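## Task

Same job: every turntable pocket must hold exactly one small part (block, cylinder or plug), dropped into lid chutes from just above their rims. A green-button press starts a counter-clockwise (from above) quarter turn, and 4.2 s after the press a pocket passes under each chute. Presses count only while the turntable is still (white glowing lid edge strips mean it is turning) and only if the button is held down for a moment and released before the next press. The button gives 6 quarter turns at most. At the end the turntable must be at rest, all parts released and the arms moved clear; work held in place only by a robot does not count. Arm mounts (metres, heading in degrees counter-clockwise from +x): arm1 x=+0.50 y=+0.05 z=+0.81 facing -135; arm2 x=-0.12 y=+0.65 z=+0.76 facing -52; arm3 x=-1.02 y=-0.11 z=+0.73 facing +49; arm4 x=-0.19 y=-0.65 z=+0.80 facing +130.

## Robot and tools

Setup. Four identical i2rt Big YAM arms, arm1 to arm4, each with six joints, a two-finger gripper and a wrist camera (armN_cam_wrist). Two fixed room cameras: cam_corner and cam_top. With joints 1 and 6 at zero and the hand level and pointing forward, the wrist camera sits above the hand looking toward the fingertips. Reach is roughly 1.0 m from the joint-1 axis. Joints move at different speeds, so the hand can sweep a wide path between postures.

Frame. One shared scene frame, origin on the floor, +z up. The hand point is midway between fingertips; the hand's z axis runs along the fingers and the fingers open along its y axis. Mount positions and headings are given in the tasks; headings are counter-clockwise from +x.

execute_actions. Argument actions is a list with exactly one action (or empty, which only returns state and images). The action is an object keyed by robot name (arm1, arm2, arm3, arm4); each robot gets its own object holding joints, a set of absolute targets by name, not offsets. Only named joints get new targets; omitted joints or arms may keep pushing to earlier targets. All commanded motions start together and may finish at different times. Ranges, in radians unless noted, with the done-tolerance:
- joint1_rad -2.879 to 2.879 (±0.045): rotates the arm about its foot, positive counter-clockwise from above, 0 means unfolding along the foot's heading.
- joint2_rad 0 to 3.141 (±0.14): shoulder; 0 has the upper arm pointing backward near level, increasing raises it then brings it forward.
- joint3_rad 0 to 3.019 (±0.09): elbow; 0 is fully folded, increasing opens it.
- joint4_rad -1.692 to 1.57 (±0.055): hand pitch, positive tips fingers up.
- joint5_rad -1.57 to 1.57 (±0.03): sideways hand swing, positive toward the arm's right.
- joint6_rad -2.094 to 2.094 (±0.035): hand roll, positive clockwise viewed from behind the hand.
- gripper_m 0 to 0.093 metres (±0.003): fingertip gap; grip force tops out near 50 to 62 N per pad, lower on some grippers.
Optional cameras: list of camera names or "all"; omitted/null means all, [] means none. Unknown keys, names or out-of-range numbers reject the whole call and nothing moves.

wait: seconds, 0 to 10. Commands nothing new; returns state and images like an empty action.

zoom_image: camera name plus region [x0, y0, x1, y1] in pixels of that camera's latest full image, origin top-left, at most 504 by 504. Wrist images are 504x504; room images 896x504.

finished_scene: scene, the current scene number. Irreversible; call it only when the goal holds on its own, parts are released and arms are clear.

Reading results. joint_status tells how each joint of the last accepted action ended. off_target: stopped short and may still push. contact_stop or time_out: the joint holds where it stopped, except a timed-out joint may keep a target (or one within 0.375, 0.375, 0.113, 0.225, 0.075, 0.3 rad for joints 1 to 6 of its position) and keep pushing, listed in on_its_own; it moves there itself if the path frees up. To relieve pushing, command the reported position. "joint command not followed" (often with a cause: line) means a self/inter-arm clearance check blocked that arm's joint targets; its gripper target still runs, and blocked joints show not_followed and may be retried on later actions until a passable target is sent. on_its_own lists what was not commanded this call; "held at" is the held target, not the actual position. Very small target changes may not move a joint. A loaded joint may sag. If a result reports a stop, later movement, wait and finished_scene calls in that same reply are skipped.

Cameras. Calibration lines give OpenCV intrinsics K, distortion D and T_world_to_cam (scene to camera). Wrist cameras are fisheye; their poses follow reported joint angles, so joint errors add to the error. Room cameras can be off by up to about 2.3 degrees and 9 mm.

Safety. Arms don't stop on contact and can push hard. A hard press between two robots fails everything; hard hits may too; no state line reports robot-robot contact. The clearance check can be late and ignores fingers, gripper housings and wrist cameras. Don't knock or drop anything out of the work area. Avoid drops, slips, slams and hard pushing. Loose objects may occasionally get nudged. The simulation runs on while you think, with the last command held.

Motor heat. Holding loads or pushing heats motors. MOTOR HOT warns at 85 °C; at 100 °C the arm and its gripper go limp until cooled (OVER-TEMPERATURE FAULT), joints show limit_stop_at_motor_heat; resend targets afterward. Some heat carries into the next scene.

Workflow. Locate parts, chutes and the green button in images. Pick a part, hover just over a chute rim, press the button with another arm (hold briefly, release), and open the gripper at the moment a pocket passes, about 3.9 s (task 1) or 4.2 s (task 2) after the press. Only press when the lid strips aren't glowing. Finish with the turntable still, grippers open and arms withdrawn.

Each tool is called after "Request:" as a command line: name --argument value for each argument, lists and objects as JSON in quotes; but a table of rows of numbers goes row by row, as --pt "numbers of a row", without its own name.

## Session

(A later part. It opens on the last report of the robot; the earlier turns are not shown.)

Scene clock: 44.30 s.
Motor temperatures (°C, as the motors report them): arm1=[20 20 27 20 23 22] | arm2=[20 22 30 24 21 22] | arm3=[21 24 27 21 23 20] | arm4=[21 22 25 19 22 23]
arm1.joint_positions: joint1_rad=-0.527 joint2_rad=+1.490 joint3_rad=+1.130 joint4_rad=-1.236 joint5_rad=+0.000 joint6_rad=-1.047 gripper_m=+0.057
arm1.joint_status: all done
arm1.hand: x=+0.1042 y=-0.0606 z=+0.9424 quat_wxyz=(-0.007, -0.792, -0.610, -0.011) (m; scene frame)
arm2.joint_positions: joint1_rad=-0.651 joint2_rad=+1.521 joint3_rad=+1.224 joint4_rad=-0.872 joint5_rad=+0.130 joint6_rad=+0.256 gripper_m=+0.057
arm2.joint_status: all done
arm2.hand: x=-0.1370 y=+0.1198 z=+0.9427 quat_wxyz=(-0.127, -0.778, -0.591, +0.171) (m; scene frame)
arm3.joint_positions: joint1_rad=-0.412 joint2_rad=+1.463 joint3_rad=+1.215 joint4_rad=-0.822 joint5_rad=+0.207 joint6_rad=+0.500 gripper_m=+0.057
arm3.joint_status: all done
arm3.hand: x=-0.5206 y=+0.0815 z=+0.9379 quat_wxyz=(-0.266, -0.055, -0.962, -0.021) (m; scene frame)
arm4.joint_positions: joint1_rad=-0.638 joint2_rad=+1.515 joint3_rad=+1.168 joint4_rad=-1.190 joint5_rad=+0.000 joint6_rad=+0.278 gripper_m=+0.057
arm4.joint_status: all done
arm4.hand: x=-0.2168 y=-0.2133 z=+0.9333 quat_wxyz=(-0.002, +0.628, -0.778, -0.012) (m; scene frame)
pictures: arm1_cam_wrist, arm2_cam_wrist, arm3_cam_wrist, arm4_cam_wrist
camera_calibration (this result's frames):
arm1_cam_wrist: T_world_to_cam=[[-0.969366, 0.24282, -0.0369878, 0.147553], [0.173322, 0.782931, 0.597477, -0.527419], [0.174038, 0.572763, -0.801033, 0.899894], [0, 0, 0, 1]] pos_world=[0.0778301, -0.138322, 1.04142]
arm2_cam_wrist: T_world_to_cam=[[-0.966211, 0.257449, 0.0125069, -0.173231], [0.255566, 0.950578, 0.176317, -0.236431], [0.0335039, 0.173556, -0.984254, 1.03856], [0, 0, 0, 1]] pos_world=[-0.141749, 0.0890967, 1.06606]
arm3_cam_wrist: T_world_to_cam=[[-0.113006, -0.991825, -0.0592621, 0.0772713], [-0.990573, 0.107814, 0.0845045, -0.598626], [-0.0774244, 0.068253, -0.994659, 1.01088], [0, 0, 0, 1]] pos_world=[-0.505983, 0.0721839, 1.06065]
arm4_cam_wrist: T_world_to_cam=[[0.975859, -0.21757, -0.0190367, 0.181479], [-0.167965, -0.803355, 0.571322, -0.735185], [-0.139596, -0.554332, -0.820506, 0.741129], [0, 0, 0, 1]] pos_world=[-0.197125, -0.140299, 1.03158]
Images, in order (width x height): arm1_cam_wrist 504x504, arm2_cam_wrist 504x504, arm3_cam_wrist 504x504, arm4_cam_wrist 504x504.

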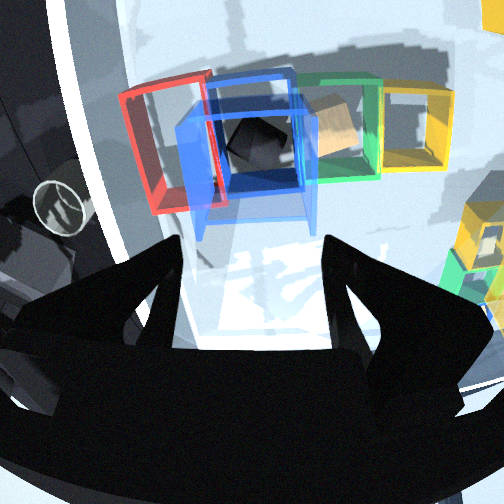

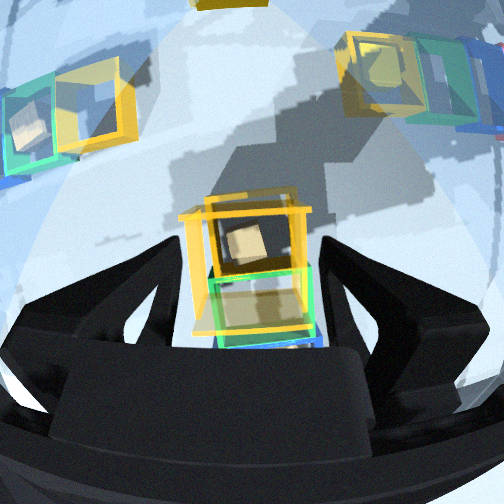

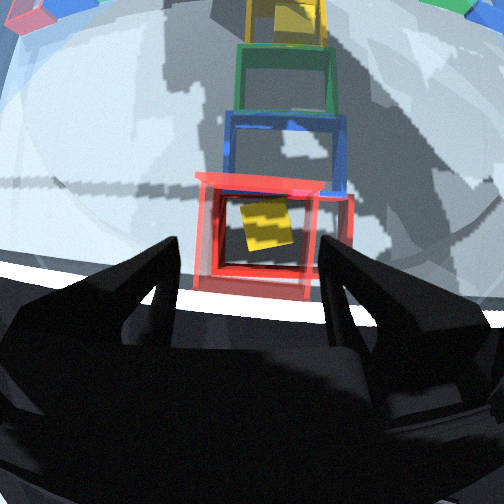

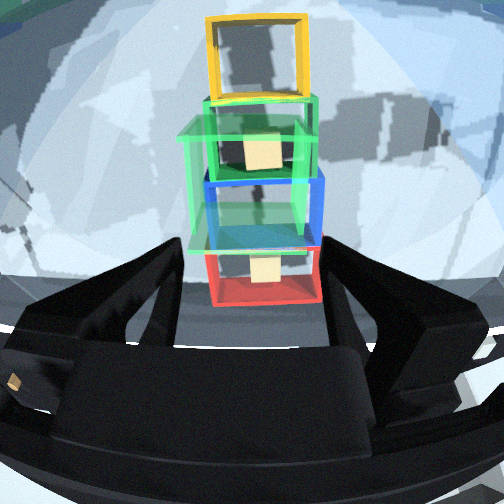

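Request:
execute_actions --actions '[]' --cameras '["cam_top","cam_corner"]'

Request:
zoom_image --camera "cam_top" --region '[680, 220, 880, 470]'

Request:
zoom_image --camera "cam_corner" --region '[280, 130, 520, 250]'

Scene clock: 44.73 s.
Motor temperatures (°C, as the motors report them): arm1=[20 20 27 20 23 22] | arm2=[20 22 30 24 21 22] | arm3=[21 24 27 21 23 20] | arm4=[21 22 25 19 22 23]
arm1.joint_positions: joint1_rad=-0.527 joint2_rad=+1.490 joint3_rad=+1.130 joint4_rad=-1.236 joint5_rad=+0.000 joint6_rad=-1.047 gripper_m=+0.057
arm1.joint_status: all done
arm1.hand: x=+0.1042 y=-0.0606 z=+0.9424 quat_wxyz=(-0.007, -0.792, -0.610, -0.011) (m; scene frame)
arm2.joint_positions: joint1_rad=-0.651 joint2_rad=+1.521 joint3_rad=+1.224 joint4_rad=-0.872 joint5_rad=+0.130 joint6_rad=+0.256 gripper_m=+0.057
arm2.joint_status: all done
arm2.hand: x=-0.1370 y=+0.1198 z=+0.9427 quat_wxyz=(-0.127, -0.778, -0.591, +0.171) (m; scene frame)
arm3.joint_positions: joint1_rad=-0.412 joint2_rad=+1.463 joint3_rad=+1.215 joint4_rad=-0.822 joint5_rad=+0.207 joint6_rad=+0.500 gripper_m=+0.057
arm3.joint_status: all done
arm3.hand: x=-0.5206 y=+0.0815 z=+0.9379 quat_wxyz=(-0.266, -0.055, -0.962, -0.021) (m; scene frame)
arm4.joint_positions: joint1_rad=-0.638 joint2_rad=+1.515 joint3_rad=+1.168 joint4_rad=-1.190 joint5_rad=+0.000 joint6_rad=+0.278 gripper_m=+0.057
arm4.joint_status: all done
arm4.hand: x=-0.2168 y=-0.2133 z=+0.9333 quat_wxyz=(-0.002, +0.628, -0.778, -0.012) (m; scene frame)
pictures: cam_corner, cam_top
Images, in order (width x height): cam_corner 896x504, cam_top 896x504.

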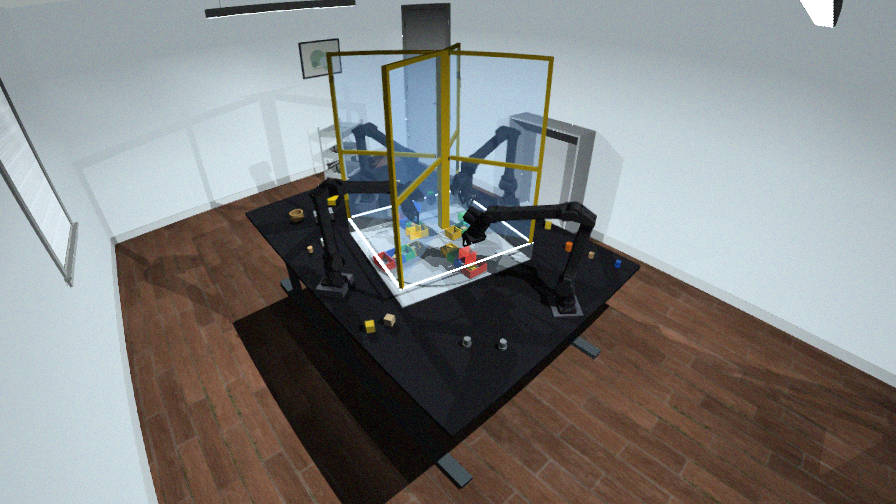

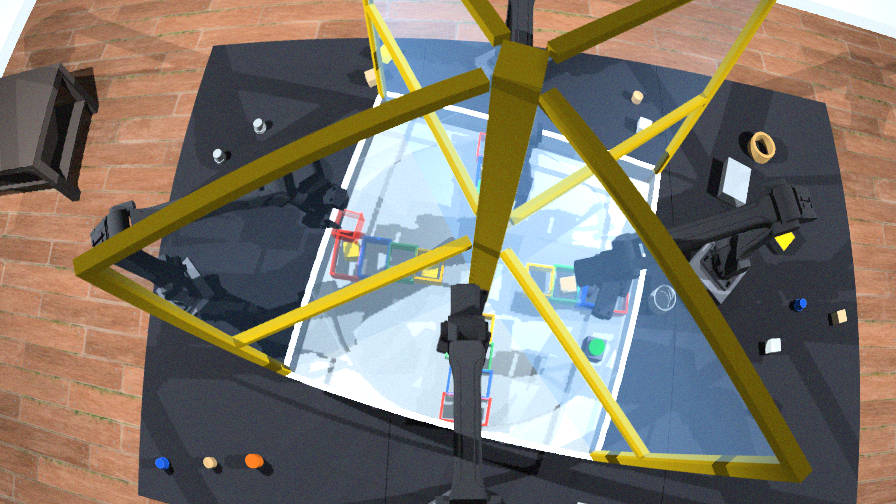

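Region (680, 220, 880, 470) of cam_top's 896x504 image, scaled by 2.016, with more detail than that image has; it fills the left 403 columns of this view, and the rest is white.

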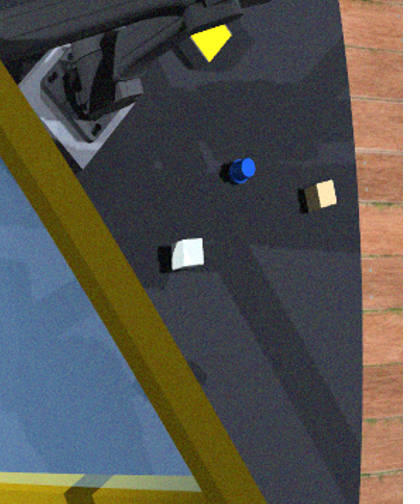

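Region (280, 130, 520, 250) of cam_corner's 896x504 image, scaled by 2.100, with more detail than that image has.

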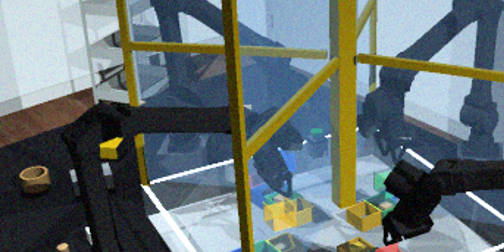

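Request:
execute_actions --actions '[{"arm1":{"joints":{"joint1_rad":1.268,"joint2_rad":1.41,"joint3_rad":1.015,"joint4_rad":-1.04,"joint6_rad":0.0}},"arm2":{"joints":{"joint1_rad":0.511,"joint2_rad":1.22,"joint3_rad":0.82,"joint4_rad":-0.80,"joint5_rad":-0.125,"joint6_rad":-0.33,"gripper_m":0.08}},"arm4":{"joints":{"joint1_rad":0.99,"joint2_rad":1.245,"joint3_rad":0.81,"joint4_rad":-1.12,"joint6_rad":-0.37,"gripper_m":0.08}},"arm3":{"joints":{"joint1_rad":0.436,"joint5_rad":0.0,"joint6_rad":0.0,"gripper_m":0.075}}}]' --cameras '["arm1_cam_wrist","arm2_cam_wrist","arm3_cam_wrist","arm4_cam_wrist"]'

Scene clock: 48.17 s.
Motor temperatures (°C, as the motors report them): arm1=[20 20 27 20 23 22] | arm2=[20 22 30 24 21 22] | arm3=[21 24 27 21 23 20] | arm4=[21 22 26 19 22 23]
arm1.joint_positions: joint1_rad=+1.271 joint2_rad=+1.420 joint3_rad=+1.015 joint4_rad=-1.049 joint5_rad=+0.000 joint6_rad=-0.016 gripper_m=+0.057
arm1.joint_status: all done
arm1.hand: x=+0.6942 y=-0.3164 z=+0.9312 quat_wxyz=(-0.051, -0.506, -0.861, +0.032) (m; scene frame)
arm2.joint_positions: joint1_rad=+0.513 joint2_rad=+1.215 joint3_rad=+0.829 joint4_rad=-0.805 joint5_rad=-0.125 joint6_rad=-0.315 gripper_m=+0.080
arm2.joint_status: all done
arm2.hand: x=+0.2544 y=+0.5187 z=+0.9049 quat_wxyz=(-0.203, -0.025, -0.979, +0.013) (m; scene frame)
arm3.joint_positions: joint1_rad=+0.442 joint2_rad=+1.463 joint3_rad=+1.215 joint4_rad=-0.817 joint5_rad=-0.001 joint6_rad=+0.011 gripper_m=+0.075
arm3.joint_status: all done
arm3.hand: x=-0.8726 y=+0.4040 z=+0.9340 quat_wxyz=(-0.198, +0.580, -0.776, -0.151) (m; scene frame)
arm4.joint_positions: joint1_rad=+0.990 joint2_rad=+1.246 joint3_rad=+0.810 joint4_rad=-1.124 joint5_rad=+0.000 joint6_rad=-0.361 gripper_m=+0.080
arm4.joint_status: all done
arm4.hand: x=-0.5005 y=-0.6869 z=+0.9087 quat_wxyz=(+0.004, +0.971, +0.239, -0.011) (m; scene frame)
pictures: arm1_cam_wrist, arm2_cam_wrist, arm3_cam_wrist, arm4_cam_wrist
camera_calibration (this result's frames):
arm1_cam_wrist: T_world_to_cam=[[-0.866566, -0.499002, -0.00774909, 0.447927], [-0.43829, 0.753524, 0.490003, 0.0926419], [-0.238674, 0.428017, -0.871686, 1.24126], [0, 0, 0, 1]] pos_world=[0.72502, -0.377573, 1.04007]
arm2_cam_wrist: T_world_to_cam=[[-0.0428447, -0.998814, 0.0231124, 0.509868], [-0.979376, 0.0465604, 0.19661, 0.0557443], [-0.197453, -0.014212, -0.980209, 1.07148], [0, 0, 0, 1]] pos_world=[0.288006, 0.521895, 1.02753]
arm3_cam_wrist: T_world_to_cam=[[0.953981, -0.2998, 0.00640431, 0.947242], [-0.298503, -0.947384, 0.115588, 0.0194532], [-0.0285859, -0.11218, -0.993277, 1.07189], [0, 0, 0, 1]] pos_world=[-0.867203, 0.422658, 1.05637]
arm4_cam_wrist: T_world_to_cam=[[-0.45839, 0.888737, -0.00496388, 0.384088], [0.730579, 0.379985, 0.567333, 0.116945], [0.506096, 0.256433, -0.823474, 1.30165], [0, 0, 0, 1]] pos_world=[-0.568133, -0.719577, 1.00743]
Images, in order (width x height): arm1_cam_wrist 504x504, arm2_cam_wrist 504x504, arm3_cam_wrist 504x504, arm4_cam_wrist 504x504.

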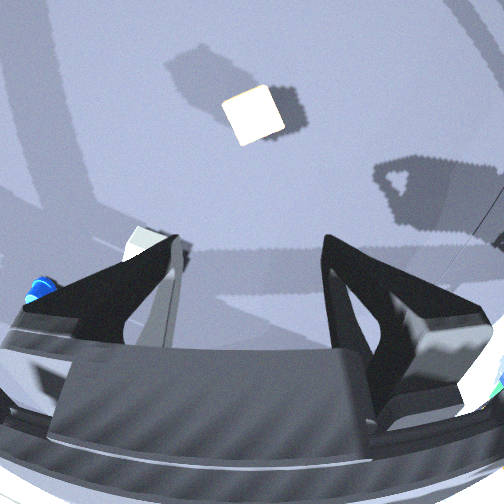

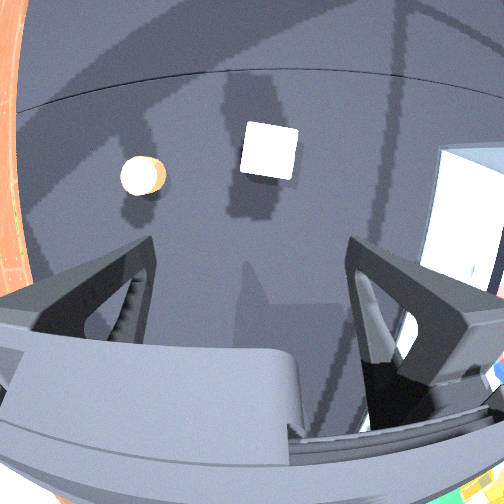

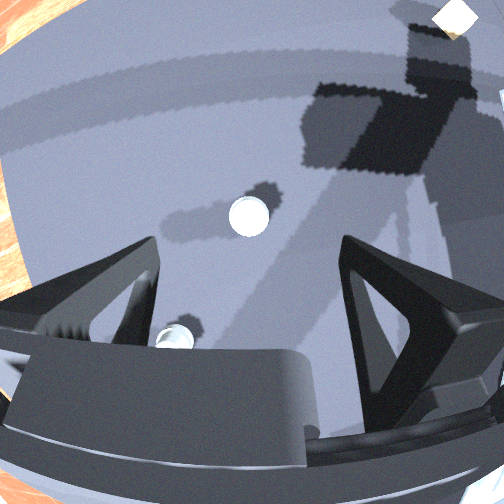

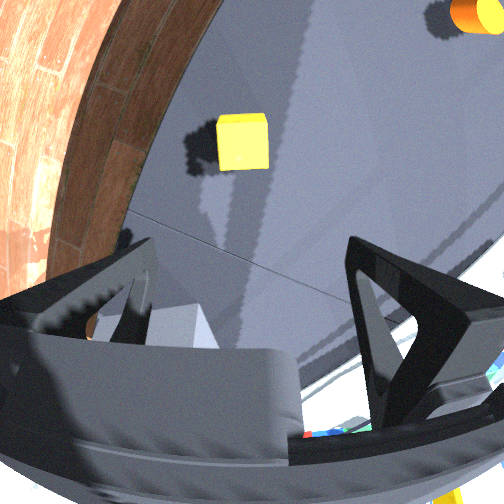

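Request:
execute_actions --actions '[{"arm1":{"joints":{"joint2_rad":1.865,"joint4_rad":-0.665,"joint6_rad":-0.45,"gripper_m":0.082}},"arm2":{"joints":{"joint1_rad":0.547,"joint2_rad":1.665,"joint4_rad":-0.388,"joint5_rad":-0.066,"joint6_rad":-0.158}},"arm4":{"joints":{"joint1_rad":1.02,"joint2_rad":1.595,"joint3_rad":0.64,"joint4_rad":-0.598}},"arm3":{"joints":{"joint2_rad":1.82,"joint4_rad":-0.73}}}]' --cameras '["arm1_cam_wrist","arm2_cam_wrist","arm3_cam_wrist","arm4_cam_wrist"]'

Scene clock: 50.53 s.
Motor temperatures (°C, as the motors report them): arm1=[20 21 27 20 23 22] | arm2=[20 22 30 24 21 22] | arm3=[21 24 27 21 23 20] | arm4=[21 22 25 19 22 23]
arm1.joint_positions: joint1_rad=+1.271 joint2_rad=+1.884 joint3_rad=+1.006 joint4_rad=-0.682 joint5_rad=+0.000 joint6_rad=-0.434 gripper_m=+0.082
arm1.joint_status: all done
arm1.hand: x=+0.7123 y=-0.3508 z=+0.7410 quat_wxyz=(-0.005, -0.317, -0.949, +0.006) (m; scene frame)
arm2.joint_positions: joint1_rad=+0.544 joint2_rad=+1.663 joint3_rad=+0.829 joint4_rad=-0.400 joint5_rad=-0.068 joint6_rad=-0.173 gripper_m=+0.080
arm2.joint_status: all done
arm2.hand: x=+0.3162 y=+0.4969 z=+0.7542 quat_wxyz=(-0.176, -0.086, -0.981, +0.017) (m; scene frame)
arm3.joint_positions: joint1_rad=+0.442 joint2_rad=+1.823 joint3_rad=+1.215 joint4_rad=-0.736 joint5_rad=-0.001 joint6_rad=+0.011 gripper_m=+0.075
arm3.joint_status: all done
arm3.hand: x=-0.8688 y=+0.4159 z=+0.7508 quat_wxyz=(-0.089, +0.594, -0.796, -0.067) (m; scene frame)
arm4.joint_positions: joint1_rad=+1.014 joint2_rad=+1.591 joint3_rad=+0.631 joint4_rad=-0.608 joint5_rad=+0.000 joint6_rad=-0.361 gripper_m=+0.080
arm4.joint_status: all done
arm4.hand: x=-0.5038 y=-0.6965 z=+0.7540 quat_wxyz=(+0.004, +0.968, +0.251, -0.007) (m; scene frame)
pictures: arm1_cam_wrist, arm2_cam_wrist, arm3_cam_wrist, arm4_cam_wrist
camera_calibration (this result's frames):
arm1_cam_wrist: T_world_to_cam=[[-0.590331, -0.807145, -0.00509038, 0.138113], [-0.658705, 0.478101, 0.58097, 0.212679], [-0.466494, 0.346318, -0.813909, 1.18527], [0, 0, 0, 1]] pos_world=[0.774545, -0.400684, 0.841842]
arm2_cam_wrist: T_world_to_cam=[[-0.162661, -0.986629, 0.0102537, 0.535707], [-0.955029, 0.160045, 0.249612, 0.0427772], [-0.247915, 0.0308094, -0.968292, 0.920255], [0, 0, 0, 1]] pos_world=[0.356137, 0.493345, 0.874904]
arm3_cam_wrist: T_world_to_cam=[[0.95459, -0.29761, 0.0136316, 0.942593], [-0.279764, -0.879742, 0.384429, -0.160659], [-0.102418, -0.370786, -0.923054, 0.882125], [0, 0, 0, 1]] pos_world=[-0.854391, 0.466266, 0.863162]
arm4_cam_wrist: T_world_to_cam=[[-0.479973, 0.877251, -0.00752506, 0.373515], [0.71648, 0.39693, 0.573675, 0.210677], [0.506244, 0.269957, -0.819049, 1.18451], [0, 0, 0, 1]] pos_world=[-0.57132, -0.731057, 0.852121]
Images, in order (width x height): arm1_cam_wrist 504x504, arm2_cam_wrist 504x504, arm3_cam_wrist 504x504, arm4_cam_wrist 504x504.

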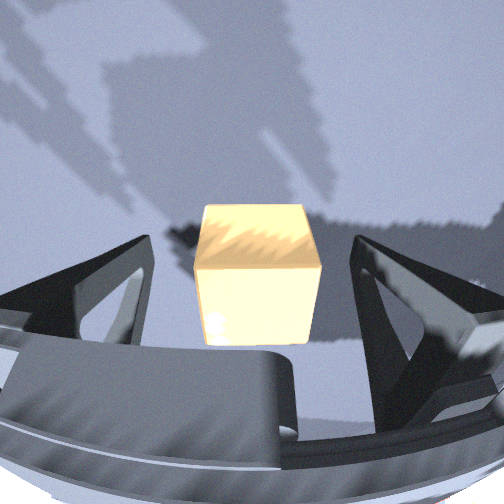

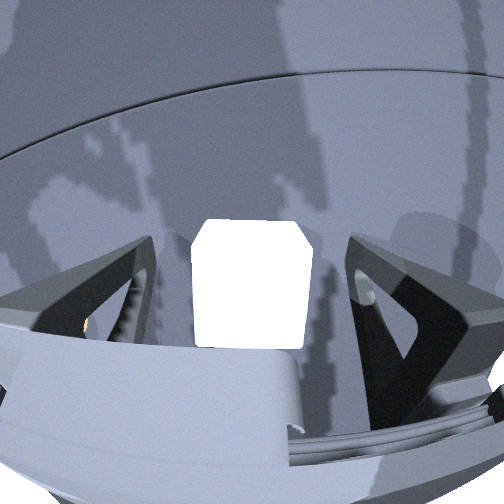

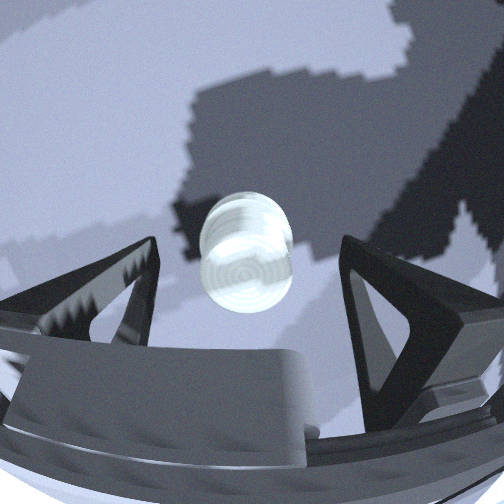

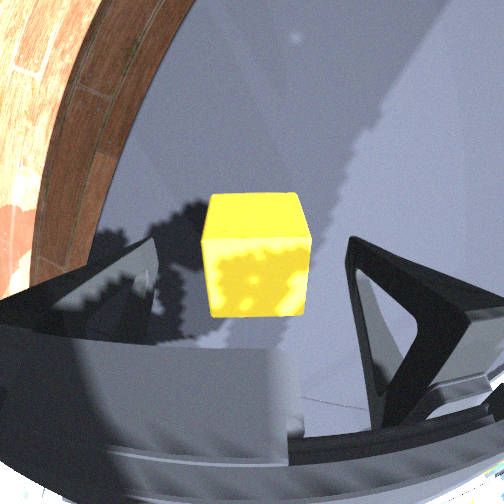

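Request:
execute_actions --actions '[{"arm1":{"joints":{"gripper_m":0.028}},"arm2":{"joints":{"gripper_m":0.028}},"arm3":{"joints":{"gripper_m":0.02}},"arm4":{"joints":{"gripper_m":0.028}}}]' --cameras '["arm3_cam_wrist"]'

Request:
execute_actions --actions '[{"arm1":{"joints":{"joint1_rad":-0.212,"joint2_rad":1.445,"joint3_rad":1.12,"joint4_rad":-0.95,"joint6_rad":-1.06}},"arm2":{"joints":{"joint1_rad":0.3,"joint2_rad":1.2,"joint3_rad":1.27,"joint4_rad":-1.3,"joint5_rad":0.13,"joint6_rad":0.25}},"arm4":{"joints":{"joint1_rad":-0.35,"joint2_rad":1.33,"joint3_rad":1.19,"joint4_rad":-1.38,"joint6_rad":0.29}},"arm3":{"joints":{"joint1_rad":-0.486,"joint2_rad":1.45,"joint3_rad":1.46,"joint4_rad":-1.30}}}]' --cameras '["arm1_cam_wrist","arm2_cam_wrist","arm3_cam_wrist","arm4_cam_wrist"]'

Scene clock: 52.03 s.
Motor temperatures (°C, as the motors report them): arm1=[20 21 27 20 23 22] | arm2=[20 22 30 24 21 22] | arm3=[21 24 27 21 23 20] | arm4=[21 22 25 19 22 23]
arm1.joint_positions: joint1_rad=+1.271 joint2_rad=+1.884 joint3_rad=+1.006 joint4_rad=-0.682 joint5_rad=+0.000 joint6_rad=-0.435 gripper_m=+0.040
arm1.joint_status: gripper_m off_target (ended at +0.040, target +0.028)
arm1.hand: x=+0.7123 y=-0.3508 z=+0.7410 quat_wxyz=(-0.005, -0.316, -0.949, +0.006) (m; scene frame)
arm2.joint_positions: joint1_rad=+0.544 joint2_rad=+1.663 joint3_rad=+0.829 joint4_rad=-0.400 joint5_rad=-0.068 joint6_rad=-0.173 gripper_m=+0.040
arm2.joint_status: gripper_m off_target (ended at +0.040, target +0.028)
arm2.hand: x=+0.3162 y=+0.4969 z=+0.7542 quat_wxyz=(-0.176, -0.086, -0.981, +0.017) (m; scene frame)
arm3.joint_positions: joint1_rad=+0.442 joint2_rad=+1.823 joint3_rad=+1.215 joint4_rad=-0.736 joint5_rad=-0.001 joint6_rad=+0.010 gripper_m=+0.031
arm3.joint_status: gripper_m off_target (ended at +0.031, target +0.020)
arm3.hand: x=-0.8687 y=+0.4159 z=+0.7508 quat_wxyz=(-0.089, +0.595, -0.796, -0.067) (m; scene frame)
arm4.joint_positions: joint1_rad=+1.014 joint2_rad=+1.591 joint3_rad=+0.631 joint4_rad=-0.608 joint5_rad=+0.000 joint6_rad=-0.361 gripper_m=+0.040
arm4.joint_status: gripper_m off_target (ended at +0.040, target +0.028)
arm4.hand: x=-0.5039 y=-0.6966 z=+0.7540 quat_wxyz=(+0.004, +0.968, +0.251, -0.007) (m; scene frame)
pictures: arm3_cam_wrist
camera_calibration (this result's frames):
arm3_cam_wrist: T_world_to_cam=[[0.954779, -0.296978, 0.0141729, 0.942022], [-0.279384, -0.879869, 0.384415, -0.160264], [-0.101693, -0.370991, -0.923052, 0.882838], [0, 0, 0, 1]] pos_world=[-0.85442, 0.466274, 0.863162]
Images, in order (width x height): arm3_cam_wrist 504x504.

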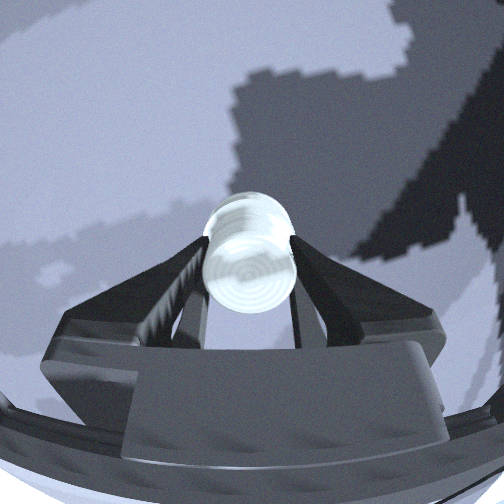

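Scene clock: 53.77 s.
Motor temperatures (°C, as the motors report them): arm1=[20 21 27 20 23 22] | arm2=[20 23 30 24 21 22] | arm3=[21 24 27 21 23 20] | arm4=[21 22 26 19 22 23]
arm1.joint_positions: joint1_rad=-0.216 joint2_rad=+1.451 joint3_rad=+1.096 joint4_rad=-0.936 joint5_rad=+0.000 joint6_rad=-1.044 gripper_m=+0.040
arm1.joint_status: all done
arm1.hand: x=+0.1054 y=-0.2089 z=+0.9559 quat_wxyz=(+0.031, -0.683, -0.717, +0.137) (m; scene frame)
arm2.joint_positions: joint1_rad=+0.306 joint2_rad=+1.200 joint3_rad=+1.253 joint4_rad=-1.291 joint5_rad=+0.128 joint6_rad=+0.234 gripper_m=+0.040
arm2.joint_status: all done
arm2.hand: x=+0.2019 y=+0.4039 z=+1.0647 quat_wxyz=(-0.158, -0.408, -0.894, +0.095) (m; scene frame)
arm3.joint_positions: joint1_rad=-0.489 joint2_rad=+1.449 joint3_rad=+1.460 joint4_rad=-1.293 joint5_rad=+0.003 joint6_rad=+0.009 gripper_m=+0.031
arm3.joint_status: all done
arm3.hand: x=-0.5567 y=+0.0614 z=+1.0131 quat_wxyz=(-0.142, +0.174, -0.974, -0.024) (m; scene frame)
arm4.joint_positions: joint1_rad=-0.353 joint2_rad=+1.326 joint3_rad=+1.156 joint4_rad=-1.372 joint5_rad=+0.001 joint6_rad=+0.280 gripper_m=+0.040
arm4.joint_status: all done
arm4.hand: x=-0.3177 y=-0.2910 z=+1.0025 quat_wxyz=(+0.001, +0.731, -0.682, -0.012) (m; scene frame)
pictures: arm1_cam_wrist, arm2_cam_wrist, arm3_cam_wrist, arm4_cam_wrist
camera_calibration (this result's frames):
arm1_cam_wrist: T_world_to_cam=[[-0.972611, -0.0442222, 0.228193, -0.127881], [0.0667924, 0.887157, 0.456609, -0.25192], [-0.222635, 0.459344, -0.859905, 1.06977], [0, 0, 0, 1]] pos_world=[0.130617, -0.273556, 1.06411]
arm2_cam_wrist: T_world_to_cam=[[-0.751229, -0.658196, 0.0493208, 0.366788], [-0.631425, 0.738415, 0.23674, -0.414161], [-0.19224, 0.146703, -0.97032, 1.13954], [0, 0, 0, 1]] pos_world=[0.233096, 0.380066, 1.18568]
arm3_cam_wrist: T_world_to_cam=[[0.330997, -0.943469, 0.0175028, 0.224171], [-0.894633, -0.307857, 0.323813, -0.80207], [-0.30012, -0.12284, -0.945959, 0.922632], [0, 0, 0, 1]] pos_world=[-0.514859, 0.0779121, 1.12857]
arm4_cam_wrist: T_world_to_cam=[[0.997804, 0.0628485, -0.0209202, 0.354825], [0.0634835, -0.817207, 0.572837, -0.786125], [0.0189059, -0.572907, -0.819402, 0.784656], [0, 0, 0, 1]] pos_world=[-0.318975, -0.215192, 1.10069]
Images, in order (width x height): arm1_cam_wrist 504x504, arm2_cam_wrist 504x504, arm3_cam_wrist 504x504, arm4_cam_wrist 504x504.

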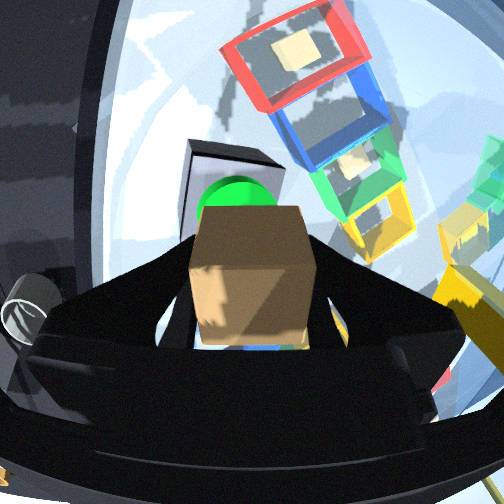

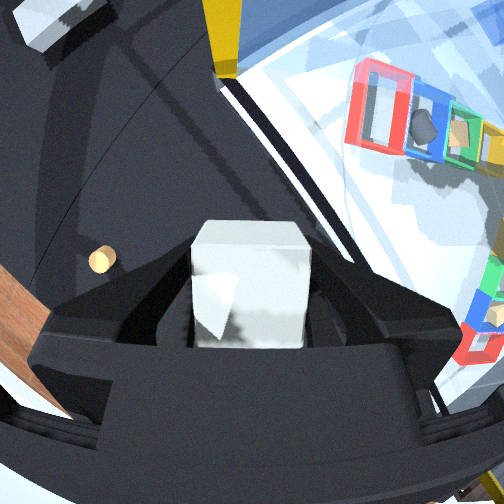

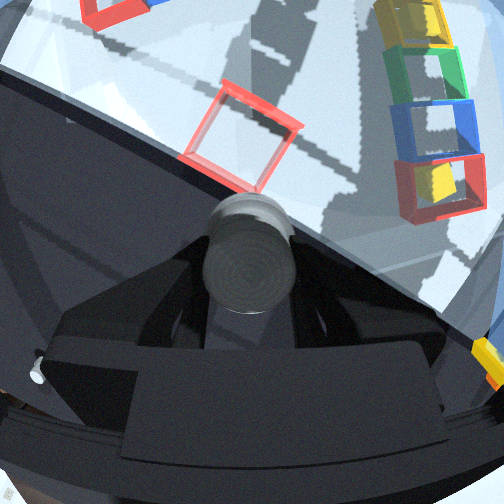

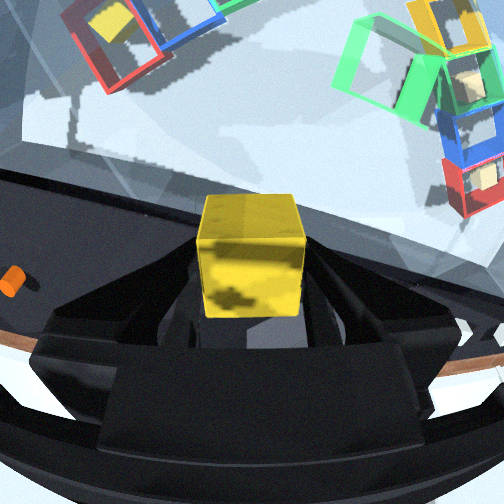

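Request:
execute_actions --actions '[{"arm1":{"joints":{"joint2_rad":1.545}},"arm2":{"joints":{"joint1_rad":-0.64,"joint2_rad":1.3,"joint4_rad":-1.17}},"arm4":{"joints":{"joint1_rad":-0.636}},"arm3":{"joints":{"joint2_rad":1.607,"joint4_rad":-1.172}}}]' --cameras '["arm3_cam_wrist"]'

Request:
execute_actions --actions '[{"arm1":{"joints":{"joint1_rad":-0.493,"joint2_rad":1.475,"joint4_rad":-1.185}},"arm2":{"joints":{"joint2_rad":1.53,"joint4_rad":-0.92}},"arm4":{"joints":{"joint2_rad":1.485,"joint4_rad":-1.152}}}]' --cameras '["arm1_cam_wrist","arm2_cam_wrist","arm4_cam_wrist"]'

Scene clock: 55.63 s.
Motor temperatures (°C, as the motors report them): arm1=[20 21 28 20 23 22] | arm2=[20 22 30 24 21 22] | arm3=[21 24 27 21 23 20] | arm4=[21 22 26 19 22 23]
arm1.joint_positions: joint1_rad=-0.215 joint2_rad=+1.509 joint3_rad=+1.107 joint4_rad=-0.938 joint5_rad=-0.001 joint6_rad=-1.045 gripper_m=+0.040
arm1.joint_status: all done
arm1.hand: x=+0.1026 y=-0.2117 z=+0.9343 quat_wxyz=(+0.025, -0.684, -0.720, +0.114) (m; scene frame)
arm2.joint_positions: joint1_rad=-0.644 joint2_rad=+1.312 joint3_rad=+1.253 joint4_rad=-1.179 joint5_rad=+0.131 joint6_rad=+0.235 gripper_m=+0.040
arm2.joint_status: all done
arm2.hand: x=-0.1362 y=+0.2007 z=+1.0266 quat_wxyz=(-0.099, -0.773, -0.608, +0.152) (m; scene frame)
arm3.joint_positions: joint1_rad=-0.489 joint2_rad=+1.618 joint3_rad=+1.452 joint4_rad=-1.182 joint5_rad=+0.003 joint6_rad=+0.009 gripper_m=+0.031
arm3.joint_status: all done
arm3.hand: x=-0.5163 y=+0.0764 z=+0.9323 quat_wxyz=(-0.109, +0.174, -0.978, -0.018) (m; scene frame)
arm4.joint_positions: joint1_rad=-0.645 joint2_rad=+1.326 joint3_rad=+1.156 joint4_rad=-1.372 joint5_rad=+0.001 joint6_rad=+0.282 gripper_m=+0.040
arm4.joint_status: all done
arm4.hand: x=-0.2096 y=-0.2687 z=+1.0013 quat_wxyz=(-0.001, +0.624, -0.781, -0.010) (m; scene frame)
pictures: arm3_cam_wrist
camera_calibration (this result's frames):
arm3_cam_wrist: T_world_to_cam=[[0.331945, -0.943106, 0.0190858, 0.225366], [-0.872522, -0.299286, 0.386177, -0.782455], [-0.358494, -0.144842, -0.922227, 0.809562], [0, 0, 0, 1]] pos_world=[-0.467295, 0.0956251, 1.04447]
Images, in order (width x height): arm3_cam_wrist 504x504.

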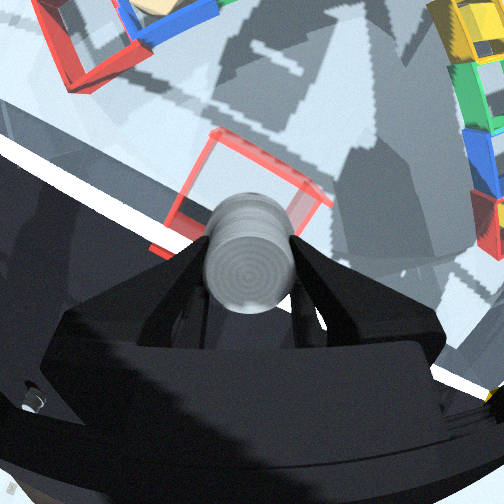

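Scene clock: 56.80 s.
Motor temperatures (°C, as the motors report them): arm1=[20 21 28 20 23 22] | arm2=[20 23 31 24 21 22] | arm3=[21 24 27 21 23 20] | arm4=[21 22 26 19 22 23]
arm1.joint_positions: joint1_rad=-0.500 joint2_rad=+1.489 joint3_rad=+1.107 joint4_rad=-1.171 joint5_rad=+0.000 joint6_rad=-1.045 gripper_m=+0.040
arm1.joint_status: all done
arm1.hand: x=+0.1002 y=-0.0731 z=+0.9350 quat_wxyz=(+0.002, -0.785, -0.620, +0.010) (m; scene frame)
arm2.joint_positions: joint1_rad=-0.644 joint2_rad=+1.546 joint3_rad=+1.253 joint4_rad=-0.934 joint5_rad=+0.131 joint6_rad=+0.235 gripper_m=+0.040
arm2.joint_status: all done
arm2.hand: x=-0.1337 y=+0.1232 z=+0.9374 quat_wxyz=(-0.103, -0.773, -0.607, +0.155) (m; scene frame)
arm3.joint_positions: joint1_rad=-0.489 joint2_rad=+1.618 joint3_rad=+1.452 joint4_rad=-1.182 joint5_rad=+0.003 joint6_rad=+0.009 gripper_m=+0.031
arm3.joint_status: not commanded
arm3.hand: x=-0.5163 y=+0.0764 z=+0.9323 quat_wxyz=(-0.109, +0.174, -0.978, -0.018) (m; scene frame)
arm4.joint_positions: joint1_rad=-0.645 joint2_rad=+1.494 joint3_rad=+1.156 joint4_rad=-1.162 joint5_rad=+0.001 joint6_rad=+0.282 gripper_m=+0.040
arm4.joint_status: all done
arm4.hand: x=-0.2136 y=-0.2109 z=+0.9379 quat_wxyz=(-0.013, +0.624, -0.781, -0.027) (m; scene frame)
pictures: arm1_cam_wrist, arm2_cam_wrist, arm4_cam_wrist
camera_calibration (this result's frames):
arm1_cam_wrist: T_world_to_cam=[[-0.975798, 0.218671, 0.00135878, 0.109441], [0.178825, 0.79438, 0.580501, -0.496341], [0.12586, 0.566695, -0.814258, 0.918574], [0, 0, 0, 1]] pos_world=[0.0799392, -0.1502, 1.03593]
arm2_cam_wrist: T_world_to_cam=[[-0.972261, 0.230996, 0.0367367, -0.191138], [0.23313, 0.944317, 0.232196, -0.294261], [0.0189452, 0.23432, -0.971975, 1.01165], [0, 0, 0, 1]] pos_world=[-0.1364, 0.0849776, 1.05865]
arm4_cam_wrist: T_world_to_cam=[[0.973261, -0.227853, -0.0290814, 0.185722], [-0.17617, -0.821681, 0.542037, -0.713514], [-0.1474, -0.52242, -0.839851, 0.769874], [0, 0, 0, 1]] pos_world=[-0.192976, -0.141766, 1.03873]
Images, in order (width x height): arm1_cam_wrist 504x504, arm2_cam_wrist 504x504, arm4_cam_wrist 504x504.

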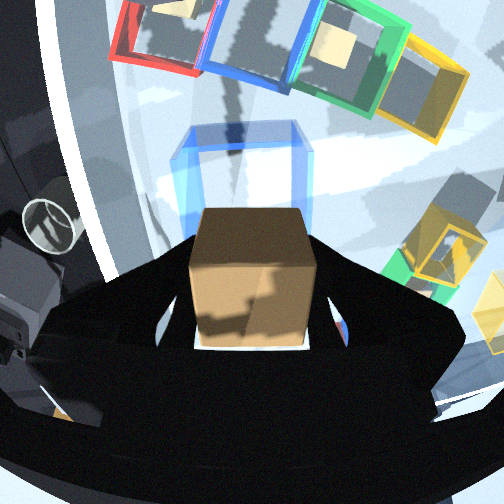

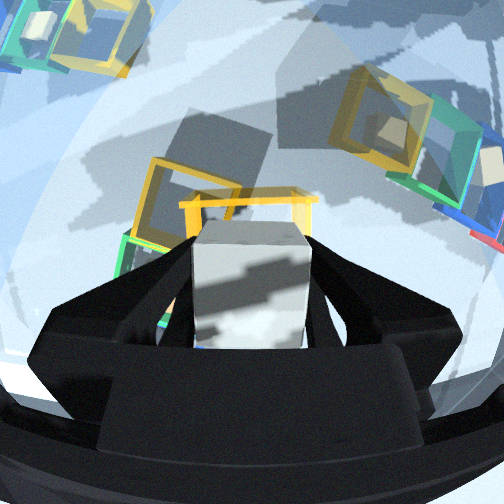

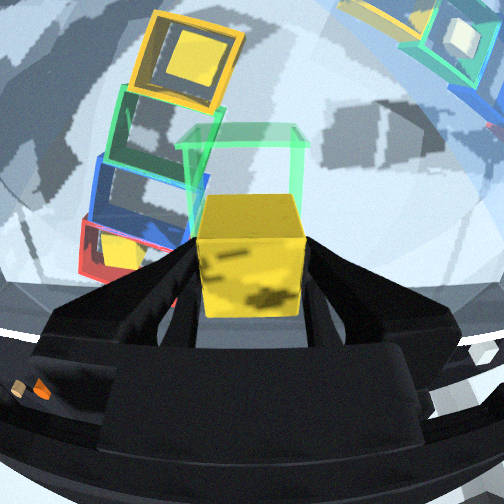

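Request:
execute_actions --actions '[{"arm1":{"joints":{"joint4_rad":-1.205}},"arm4":{"joints":{"joint5_rad":-0.03}}}]' --cameras '["arm4_cam_wrist"]'

Scene clock: 57.40 s.
Motor temperatures (°C, as the motors report them): arm1=[20 21 28 20 23 22] | arm2=[20 23 31 24 21 22] | arm3=[21 24 27 21 23 20] | arm4=[21 22 26 19 22 23]
arm1.joint_positions: joint1_rad=-0.500 joint2_rad=+1.489 joint3_rad=+1.107 joint4_rad=-1.191 joint5_rad=+0.000 joint6_rad=-1.045 gripper_m=+0.040
arm1.joint_status: all done
arm1.hand: x=+0.1048 y=-0.0717 z=+0.9350 quat_wxyz=(-0.002, -0.785, -0.620, +0.000) (m; scene frame)
arm2.joint_positions: joint1_rad=-0.644 joint2_rad=+1.546 joint3_rad=+1.253 joint4_rad=-0.934 joint5_rad=+0.131 joint6_rad=+0.235 gripper_m=+0.040
arm2.joint_status: not commanded
arm2.hand: x=-0.1337 y=+0.1232 z=+0.9374 quat_wxyz=(-0.103, -0.773, -0.607, +0.155) (m; scene frame)
arm3.joint_positions: joint1_rad=-0.489 joint2_rad=+1.618 joint3_rad=+1.452 joint4_rad=-1.182 joint5_rad=+0.003 joint6_rad=+0.009 gripper_m=+0.031
arm3.joint_status: not commanded
arm3.hand: x=-0.5163 y=+0.0764 z=+0.9323 quat_wxyz=(-0.109, +0.174, -0.978, -0.018) (m; scene frame)
arm4.joint_positions: joint1_rad=-0.645 joint2_rad=+1.494 joint3_rad=+1.156 joint4_rad=-1.162 joint5_rad=-0.027 joint6_rad=+0.282 gripper_m=+0.040
arm4.joint_status: all done
arm4.hand: x=-0.2185 y=-0.2112 z=+0.9380 quat_wxyz=(-0.002, +0.624, -0.781, -0.035) (m; scene frame)
pictures: arm4_cam_wrist
camera_calibration (this result's frames):
arm4_cam_wrist: T_world_to_cam=[[0.972577, -0.225987, -0.05499, 0.21489], [-0.159826, -0.821156, 0.547866, -0.716445], [-0.168966, -0.524053, -0.834757, 0.759271], [0, 0, 0, 1]] pos_world=[-0.195213, -0.141853, 1.03814]
Images, in order (width x height): arm4_cam_wrist 504x504.

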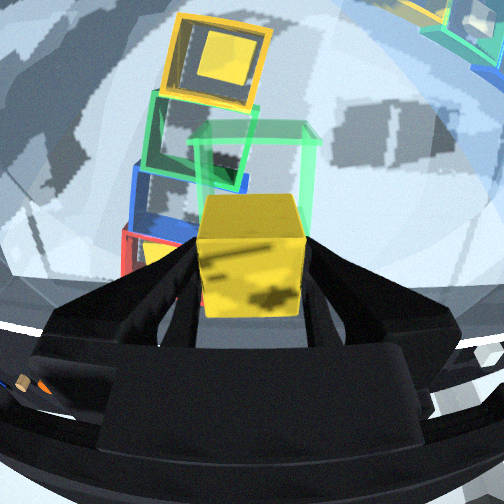

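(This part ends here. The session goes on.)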